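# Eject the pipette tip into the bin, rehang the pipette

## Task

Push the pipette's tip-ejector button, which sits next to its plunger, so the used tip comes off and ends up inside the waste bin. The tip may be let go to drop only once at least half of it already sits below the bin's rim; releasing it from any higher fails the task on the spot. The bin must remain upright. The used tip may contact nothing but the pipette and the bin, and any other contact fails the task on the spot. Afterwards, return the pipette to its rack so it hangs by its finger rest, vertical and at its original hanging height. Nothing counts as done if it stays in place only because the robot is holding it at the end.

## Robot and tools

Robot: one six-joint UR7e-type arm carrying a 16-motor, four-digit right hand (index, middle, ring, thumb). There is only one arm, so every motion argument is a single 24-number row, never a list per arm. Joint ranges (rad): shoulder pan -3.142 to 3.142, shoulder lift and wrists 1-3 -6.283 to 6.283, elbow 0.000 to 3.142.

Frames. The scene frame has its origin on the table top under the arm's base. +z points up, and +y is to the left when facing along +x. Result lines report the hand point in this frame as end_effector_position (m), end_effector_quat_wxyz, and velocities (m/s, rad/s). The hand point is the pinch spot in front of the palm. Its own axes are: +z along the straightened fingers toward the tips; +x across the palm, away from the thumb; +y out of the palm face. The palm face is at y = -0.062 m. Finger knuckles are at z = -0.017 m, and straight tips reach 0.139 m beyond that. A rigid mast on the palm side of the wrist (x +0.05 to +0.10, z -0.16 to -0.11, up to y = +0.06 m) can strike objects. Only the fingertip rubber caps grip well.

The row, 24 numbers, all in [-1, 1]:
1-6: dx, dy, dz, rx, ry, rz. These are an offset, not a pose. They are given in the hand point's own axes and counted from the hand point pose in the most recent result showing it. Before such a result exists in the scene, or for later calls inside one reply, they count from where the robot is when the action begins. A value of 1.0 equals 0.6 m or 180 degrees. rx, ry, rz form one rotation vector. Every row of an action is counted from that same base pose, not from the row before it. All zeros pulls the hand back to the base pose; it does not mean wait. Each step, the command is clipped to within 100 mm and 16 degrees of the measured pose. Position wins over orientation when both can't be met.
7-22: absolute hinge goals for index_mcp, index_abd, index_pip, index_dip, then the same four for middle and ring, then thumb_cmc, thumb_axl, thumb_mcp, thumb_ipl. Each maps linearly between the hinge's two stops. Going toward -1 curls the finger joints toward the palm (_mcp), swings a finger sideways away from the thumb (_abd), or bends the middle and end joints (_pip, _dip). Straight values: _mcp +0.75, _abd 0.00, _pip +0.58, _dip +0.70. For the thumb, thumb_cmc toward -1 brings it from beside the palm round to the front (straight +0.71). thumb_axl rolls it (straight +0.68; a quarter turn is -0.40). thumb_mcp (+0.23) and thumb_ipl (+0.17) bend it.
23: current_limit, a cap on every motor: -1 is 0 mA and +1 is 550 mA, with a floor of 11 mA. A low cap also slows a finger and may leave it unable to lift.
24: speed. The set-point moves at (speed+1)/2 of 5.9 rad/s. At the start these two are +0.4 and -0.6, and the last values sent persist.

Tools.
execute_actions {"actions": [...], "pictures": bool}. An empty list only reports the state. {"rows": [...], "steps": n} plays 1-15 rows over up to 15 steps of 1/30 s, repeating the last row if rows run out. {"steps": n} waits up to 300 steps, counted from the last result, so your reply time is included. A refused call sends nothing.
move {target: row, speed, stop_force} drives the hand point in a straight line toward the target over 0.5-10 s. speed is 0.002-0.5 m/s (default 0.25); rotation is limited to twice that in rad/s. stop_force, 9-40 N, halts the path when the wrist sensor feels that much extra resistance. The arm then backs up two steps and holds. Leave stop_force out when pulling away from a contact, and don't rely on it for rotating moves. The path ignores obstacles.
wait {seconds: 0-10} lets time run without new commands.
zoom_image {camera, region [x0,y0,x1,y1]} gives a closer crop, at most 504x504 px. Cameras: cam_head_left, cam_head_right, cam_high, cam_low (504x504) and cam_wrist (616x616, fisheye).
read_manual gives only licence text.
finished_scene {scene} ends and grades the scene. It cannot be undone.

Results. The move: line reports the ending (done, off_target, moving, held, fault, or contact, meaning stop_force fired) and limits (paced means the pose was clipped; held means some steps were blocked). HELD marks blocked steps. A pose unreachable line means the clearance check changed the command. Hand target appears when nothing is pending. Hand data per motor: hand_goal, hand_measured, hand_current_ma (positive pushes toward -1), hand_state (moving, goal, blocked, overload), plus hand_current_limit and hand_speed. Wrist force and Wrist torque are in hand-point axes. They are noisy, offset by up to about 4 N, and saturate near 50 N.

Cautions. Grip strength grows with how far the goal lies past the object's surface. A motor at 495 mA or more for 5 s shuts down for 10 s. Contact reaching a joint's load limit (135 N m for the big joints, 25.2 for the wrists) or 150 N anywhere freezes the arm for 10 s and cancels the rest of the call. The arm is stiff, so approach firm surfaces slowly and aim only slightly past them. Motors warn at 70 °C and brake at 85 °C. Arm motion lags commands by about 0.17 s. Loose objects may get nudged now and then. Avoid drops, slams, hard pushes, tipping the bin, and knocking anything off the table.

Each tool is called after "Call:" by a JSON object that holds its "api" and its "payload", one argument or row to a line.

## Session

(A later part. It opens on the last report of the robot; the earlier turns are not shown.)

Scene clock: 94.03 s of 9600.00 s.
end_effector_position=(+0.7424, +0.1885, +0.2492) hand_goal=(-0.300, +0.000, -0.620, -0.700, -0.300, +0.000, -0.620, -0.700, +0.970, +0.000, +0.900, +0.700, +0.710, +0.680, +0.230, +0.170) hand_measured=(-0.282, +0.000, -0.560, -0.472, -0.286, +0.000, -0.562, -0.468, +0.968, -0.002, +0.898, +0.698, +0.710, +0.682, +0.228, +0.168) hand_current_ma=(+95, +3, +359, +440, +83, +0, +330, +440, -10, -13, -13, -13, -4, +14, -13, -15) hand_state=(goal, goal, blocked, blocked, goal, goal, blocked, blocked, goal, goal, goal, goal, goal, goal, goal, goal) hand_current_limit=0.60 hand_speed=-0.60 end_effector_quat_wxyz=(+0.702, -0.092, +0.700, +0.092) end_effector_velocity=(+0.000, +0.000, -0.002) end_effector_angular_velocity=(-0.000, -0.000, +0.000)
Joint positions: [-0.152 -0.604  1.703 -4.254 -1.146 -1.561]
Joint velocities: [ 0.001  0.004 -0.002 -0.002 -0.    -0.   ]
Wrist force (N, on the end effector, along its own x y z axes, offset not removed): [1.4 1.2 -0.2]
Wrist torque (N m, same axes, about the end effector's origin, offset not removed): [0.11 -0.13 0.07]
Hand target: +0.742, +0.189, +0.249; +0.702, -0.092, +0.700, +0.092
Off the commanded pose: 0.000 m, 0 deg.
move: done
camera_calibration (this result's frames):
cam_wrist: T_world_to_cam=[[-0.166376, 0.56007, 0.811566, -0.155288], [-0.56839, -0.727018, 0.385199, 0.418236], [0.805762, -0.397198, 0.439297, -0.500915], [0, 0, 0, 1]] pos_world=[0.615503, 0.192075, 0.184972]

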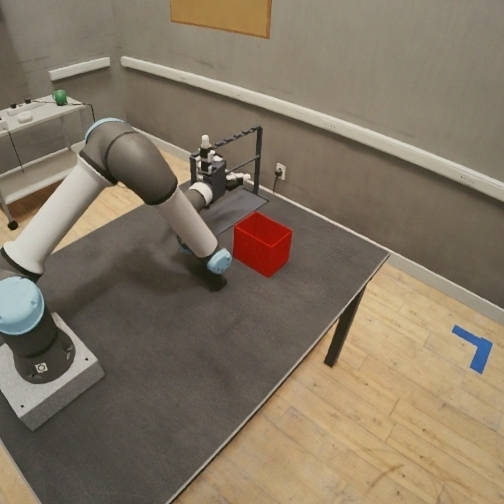

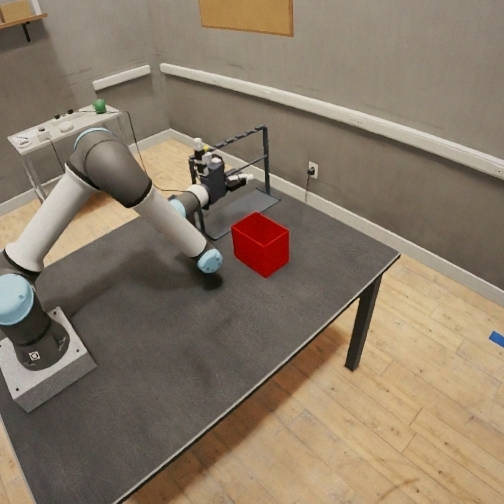

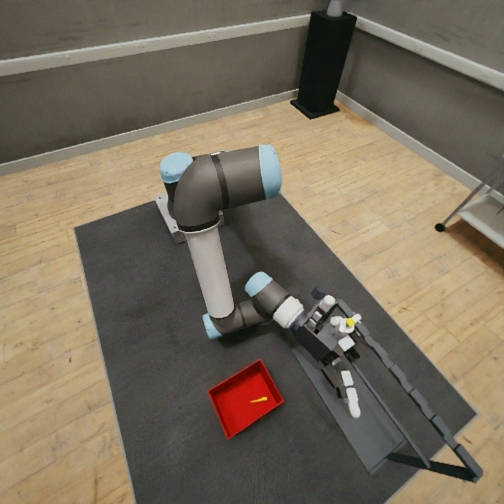

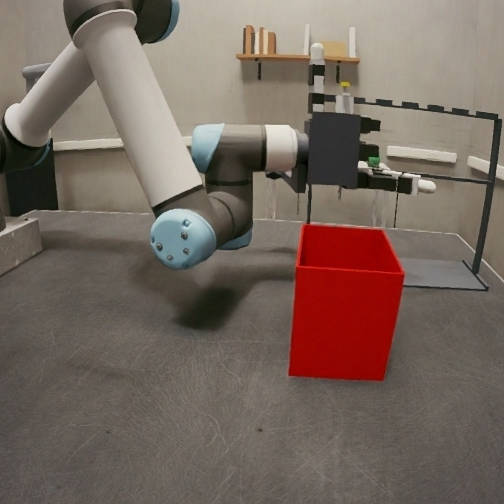

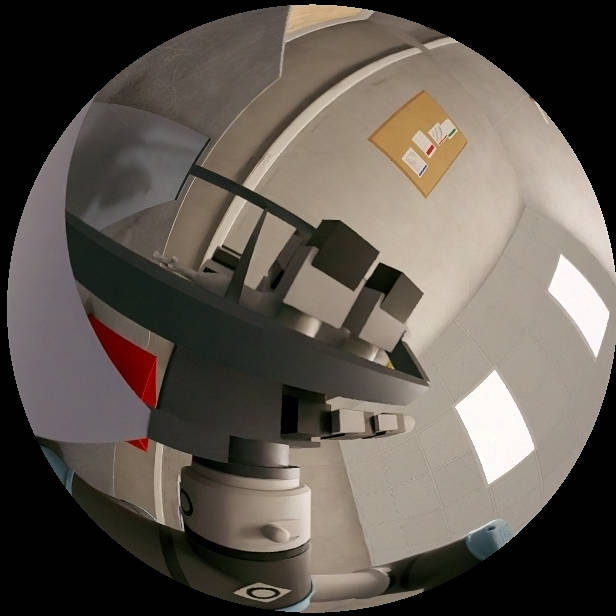

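Call:
{"api": "move", "payload": {
  "target": [0.001,0,0,0,0,0,-0.2,0,-0.2,-0.15,-0.2,0,-0.2,-0.15,0.97,0,0.9,0.7,0.71,0.68,0.23,0.17,0.6,-0.7]
}}

Call:
{"api": "move", "payload": {
  "target": [0,0,0,0,0,0,0.75,0,0.2,0.1,0.75,0,0.2,0.1,0.97,0,0.9,0.7,0.71,0.68,0.23,0.17,0.6,-0.6]
}}

Call:
{"api": "move", "payload": {
  "target": [0,-0.14,-0.05,0,0,0,0.75,0,0.58,0.7,0.75,0,0.58,0.7,0.97,0,0.9,0.7,0.71,0.68,0.23,0.17,0.6,-0.6],
  "speed": 0.05
}}

Call:
{"api": "zoom_image", "payload": {
  "camera": "cam_high",
  "region": [300,280,400,380]
}}

Scene clock: 97.90 s of 9600.00 s.
end_effector_position=(+0.7424, +0.1885, +0.2486) hand_goal=(-0.200, +0.000, -0.200, -0.150, -0.200, +0.000, -0.200, -0.150, +0.970, +0.000, +0.900, +0.700, +0.710, +0.680, +0.230, +0.170) hand_measured=(-0.202, +0.000, -0.202, -0.152, -0.202, +0.000, -0.202, -0.152, +0.968, -0.002, +0.898, +0.698, +0.710, +0.682, +0.228, +0.168) hand_current_ma=(-13, -3, -14, -14, -13, -4, -14, -14, -10, -13, -13, -13, -4, +14, -13, -15) hand_state=(goal, goal, goal, goal, goal, goal, goal, goal, goal, goal, goal, goal, goal, goal, goal, goal) hand_current_limit=0.60 hand_speed=-0.70 end_effector_quat_wxyz=(+0.702, -0.092, +0.700, +0.092) end_effector_velocity=(+0.000, -0.000, +0.000) end_effector_angular_velocity=(-0.000, +0.000, -0.000)
Joint positions: [-0.152 -0.603  1.703 -4.255 -1.146 -1.561]
Joint velocities: [-0.    -0.    -0.     0.001 -0.    -0.   ]
Wrist force (N, on the end effector, along its own x y z axes, offset not removed): [-0.8 -2.5 -2.2]
Wrist torque (N m, same axes, about the end effector's origin, offset not removed): [-0.22 0.03 -0.28]
Hand target: +0.742, +0.188, +0.249; +0.702, -0.092, +0.700, +0.092
Off the commanded pose: 0.000 m, 0 deg.
After step 90, 0.03 s passed at rest.
move: done
camera_calibration (this result's frames):
cam_wrist: T_world_to_cam=[[-0.16642, 0.560057, 0.811567, -0.154806], [-0.568333, -0.727062, 0.385199, 0.418469], [0.805793, -0.397136, 0.439296, -0.500651], [0, 0, 0, 1]] pos_world=[0.615488, 0.192127, 0.184376]

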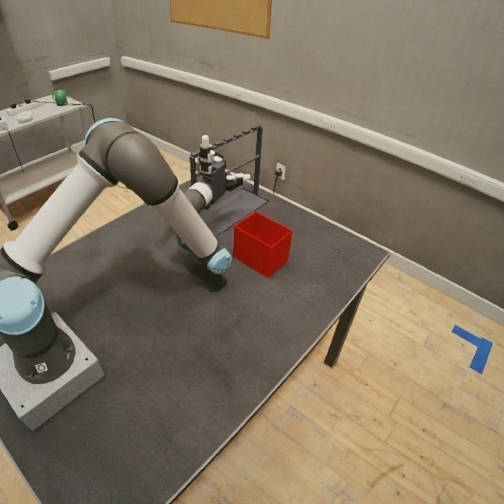

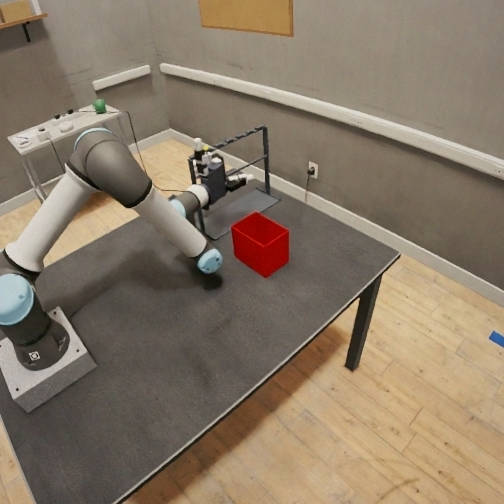

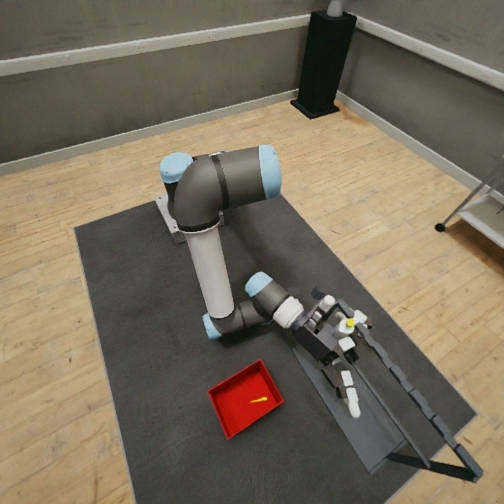

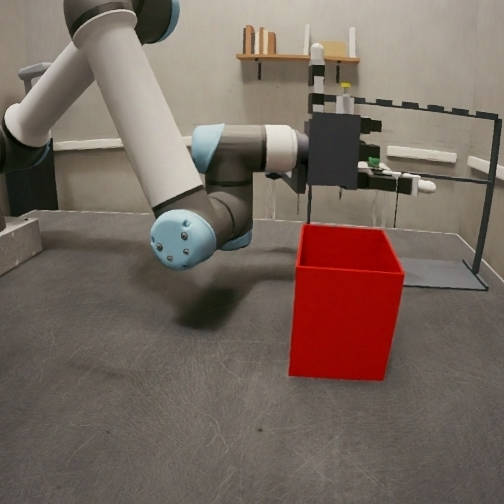

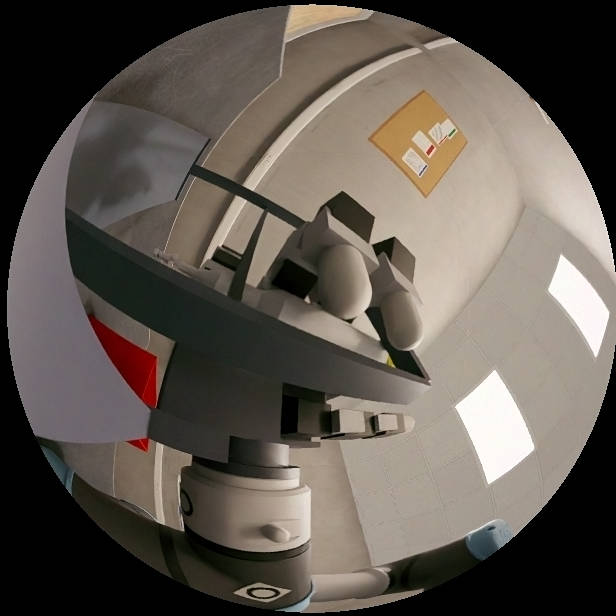

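Scene clock: 99.20 s of 9600.00 s.
end_effector_position=(+0.7424, +0.1885, +0.2486) hand_goal=(+0.750, +0.000, +0.200, +0.100, +0.750, +0.000, +0.200, +0.100, +0.970, +0.000, +0.900, +0.700, +0.710, +0.680, +0.230, +0.170) hand_measured=(+0.748, -0.002, +0.198, +0.098, +0.748, -0.002, +0.198, +0.098, +0.968, -0.002, +0.898, +0.698, +0.710, +0.682, +0.228, +0.168) hand_current_ma=(-13, -9, -12, -14, -13, -10, -12, -14, -10, -13, -13, -13, -4, +14, -13, -15) hand_state=(goal, goal, goal, goal, goal, goal, goal, goal, goal, goal, goal, goal, goal, goal, goal, goal) hand_current_limit=0.60 hand_speed=-0.60 end_effector_quat_wxyz=(+0.702, -0.092, +0.700, +0.092) end_effector_velocity=(-0.000, +0.000, +0.000) end_effector_angular_velocity=(-0.000, -0.001, +0.001)
Joint positions: [-0.152 -0.603  1.703 -4.255 -1.146 -1.561]
Joint velocities: [ 0.     0.    -0.    -0.001  0.     0.   ]
Wrist force (N, on the end effector, along its own x y z axes, offset not removed): [-1.0 -2.0 -0.9]
Wrist torque (N m, same axes, about the end effector's origin, offset not removed): [-0.17 0.18 -0.14]
Hand target: +0.742, +0.189, +0.249; +0.702, -0.092, +0.700, +0.092
Off the commanded pose: 0.000 m, 0 deg.
move: done
camera_calibration (this result's frames):
cam_wrist: T_world_to_cam=[[-0.166423, 0.560057, 0.811566, -0.154803], [-0.568335, -0.727062, 0.385197, 0.418471], [0.805791, -0.397135, 0.4393, -0.50065], [0, 0, 0, 1]] pos_world=[0.615488, 0.192127, 0.184375]

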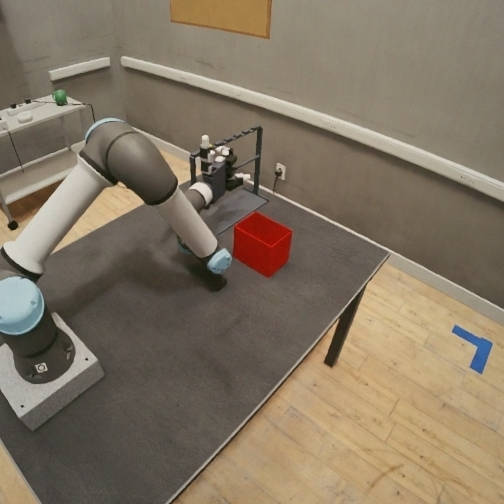

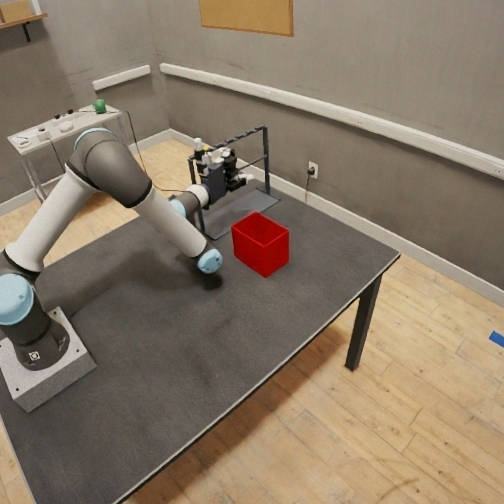

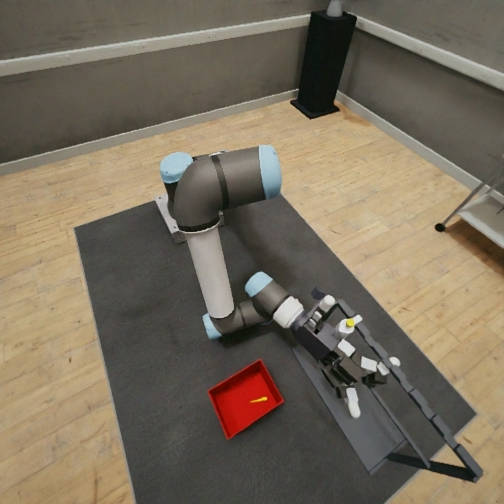

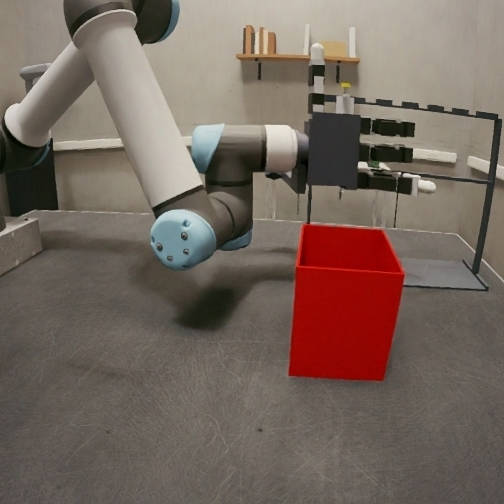

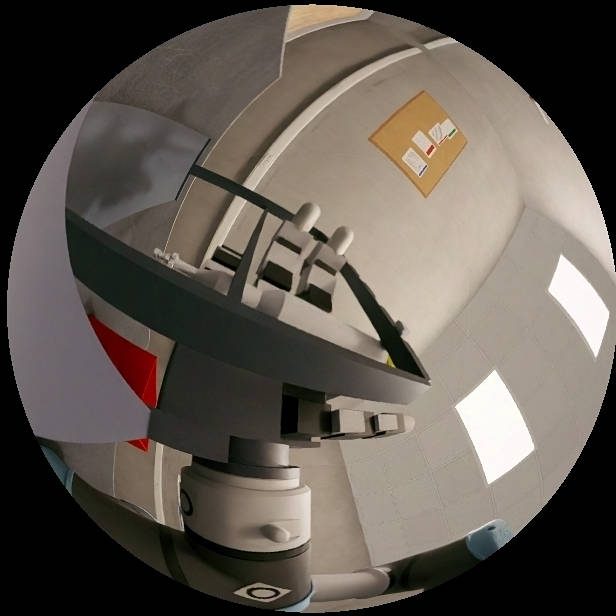

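Scene clock: 101.40 s of 9600.00 s.
end_effector_position=(+0.7352, +0.0998, +0.2483) hand_goal=(+0.750, +0.000, +0.580, +0.700, +0.750, +0.000, +0.580, +0.700, +0.970, +0.000, +0.900, +0.700, +0.710, +0.680, +0.230, +0.170) hand_measured=(+0.748, -0.002, +0.578, +0.698, +0.748, -0.002, +0.578, +0.698, +0.968, -0.002, +0.898, +0.698, +0.710, +0.682, +0.228, +0.168) hand_current_ma=(-11, -12, -14, -14, -12, -13, -14, -14, -10, -13, -13, -13, -4, +14, -13, -15) hand_state=(goal, goal, goal, goal, goal, goal, goal, goal, goal, goal, goal, goal, goal, goal, goal, goal) hand_current_limit=0.60 hand_speed=-0.60 end_effector_quat_wxyz=(+0.702, -0.092, +0.700, +0.092) end_effector_velocity=(-0.000, -0.002, -0.000) end_effector_angular_velocity=(-0.000, -0.000, +0.000)
Joint positions: [-0.32  -0.609  1.726 -4.274 -0.978 -1.558]
Joint velocities: [-0.005  0.     0.    -0.001  0.005  0.   ]
Wrist force (N, on the end effector, along its own x y z axes, offset not removed): [0.4 -2.4 0.1]
Wrist torque (N m, same axes, about the end effector's origin, offset not removed): [-0.37 0.04 0.04]
Hand target: +0.735, +0.100, +0.248; +0.702, -0.092, +0.700, +0.092
Off the commanded pose: 0.000 m, 0 deg.
move: done
camera_calibration (this result's frames):
cam_wrist: T_world_to_cam=[[-0.16642, 0.56031, 0.811392, -0.106068], [-0.568345, -0.726936, 0.385419, 0.349967], [0.805784, -0.397009, 0.439426, -0.530071], [0, 0, 0, 1]] pos_world=[0.608373, 0.103392, 0.184106]

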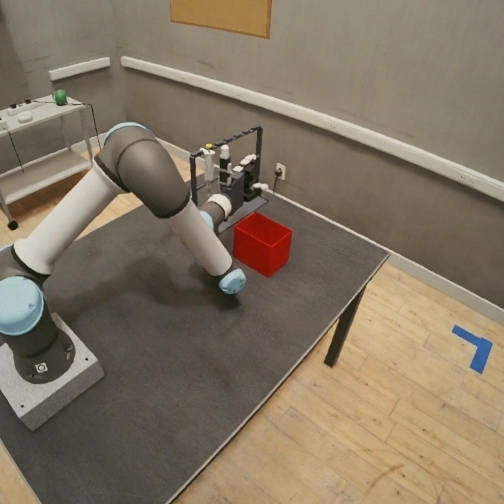

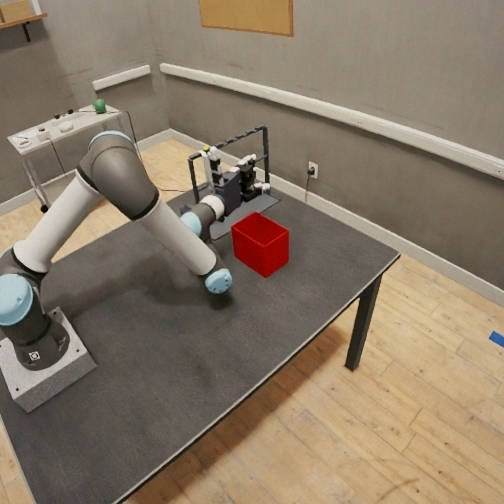

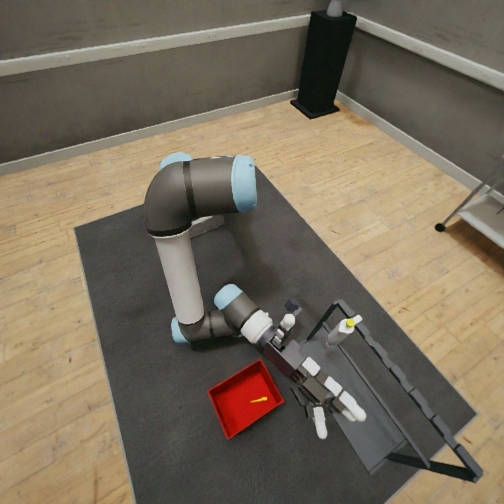

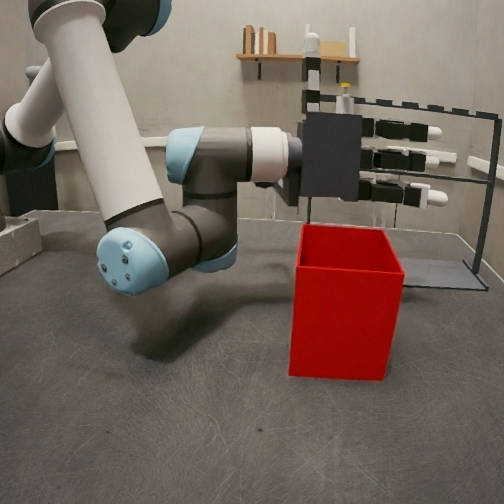

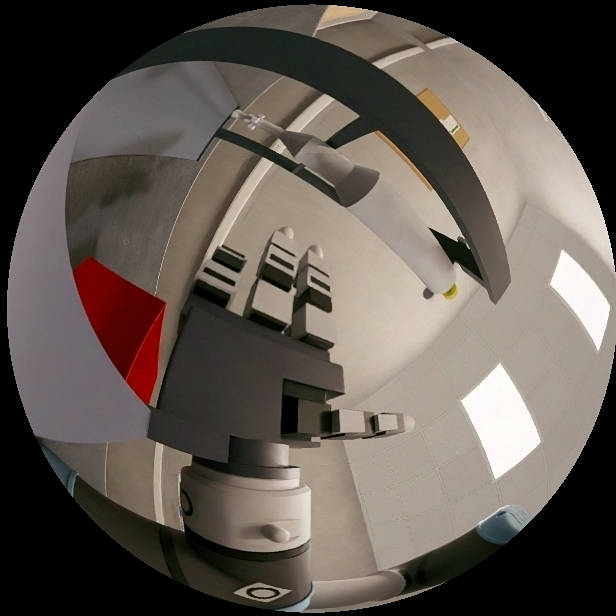

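Region (300, 280, 400, 380) of cam_high's 504x504 image, scaled by 5.040, with more detail than that image has.

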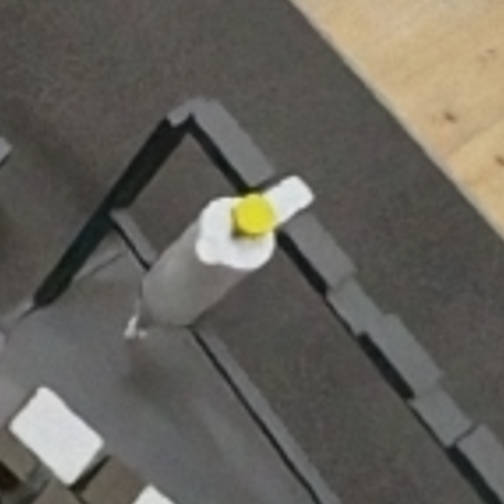

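Call:
{"api": "finished_scene", "payload": {
  "scene": 2
}}

The scene is finished: the task was done.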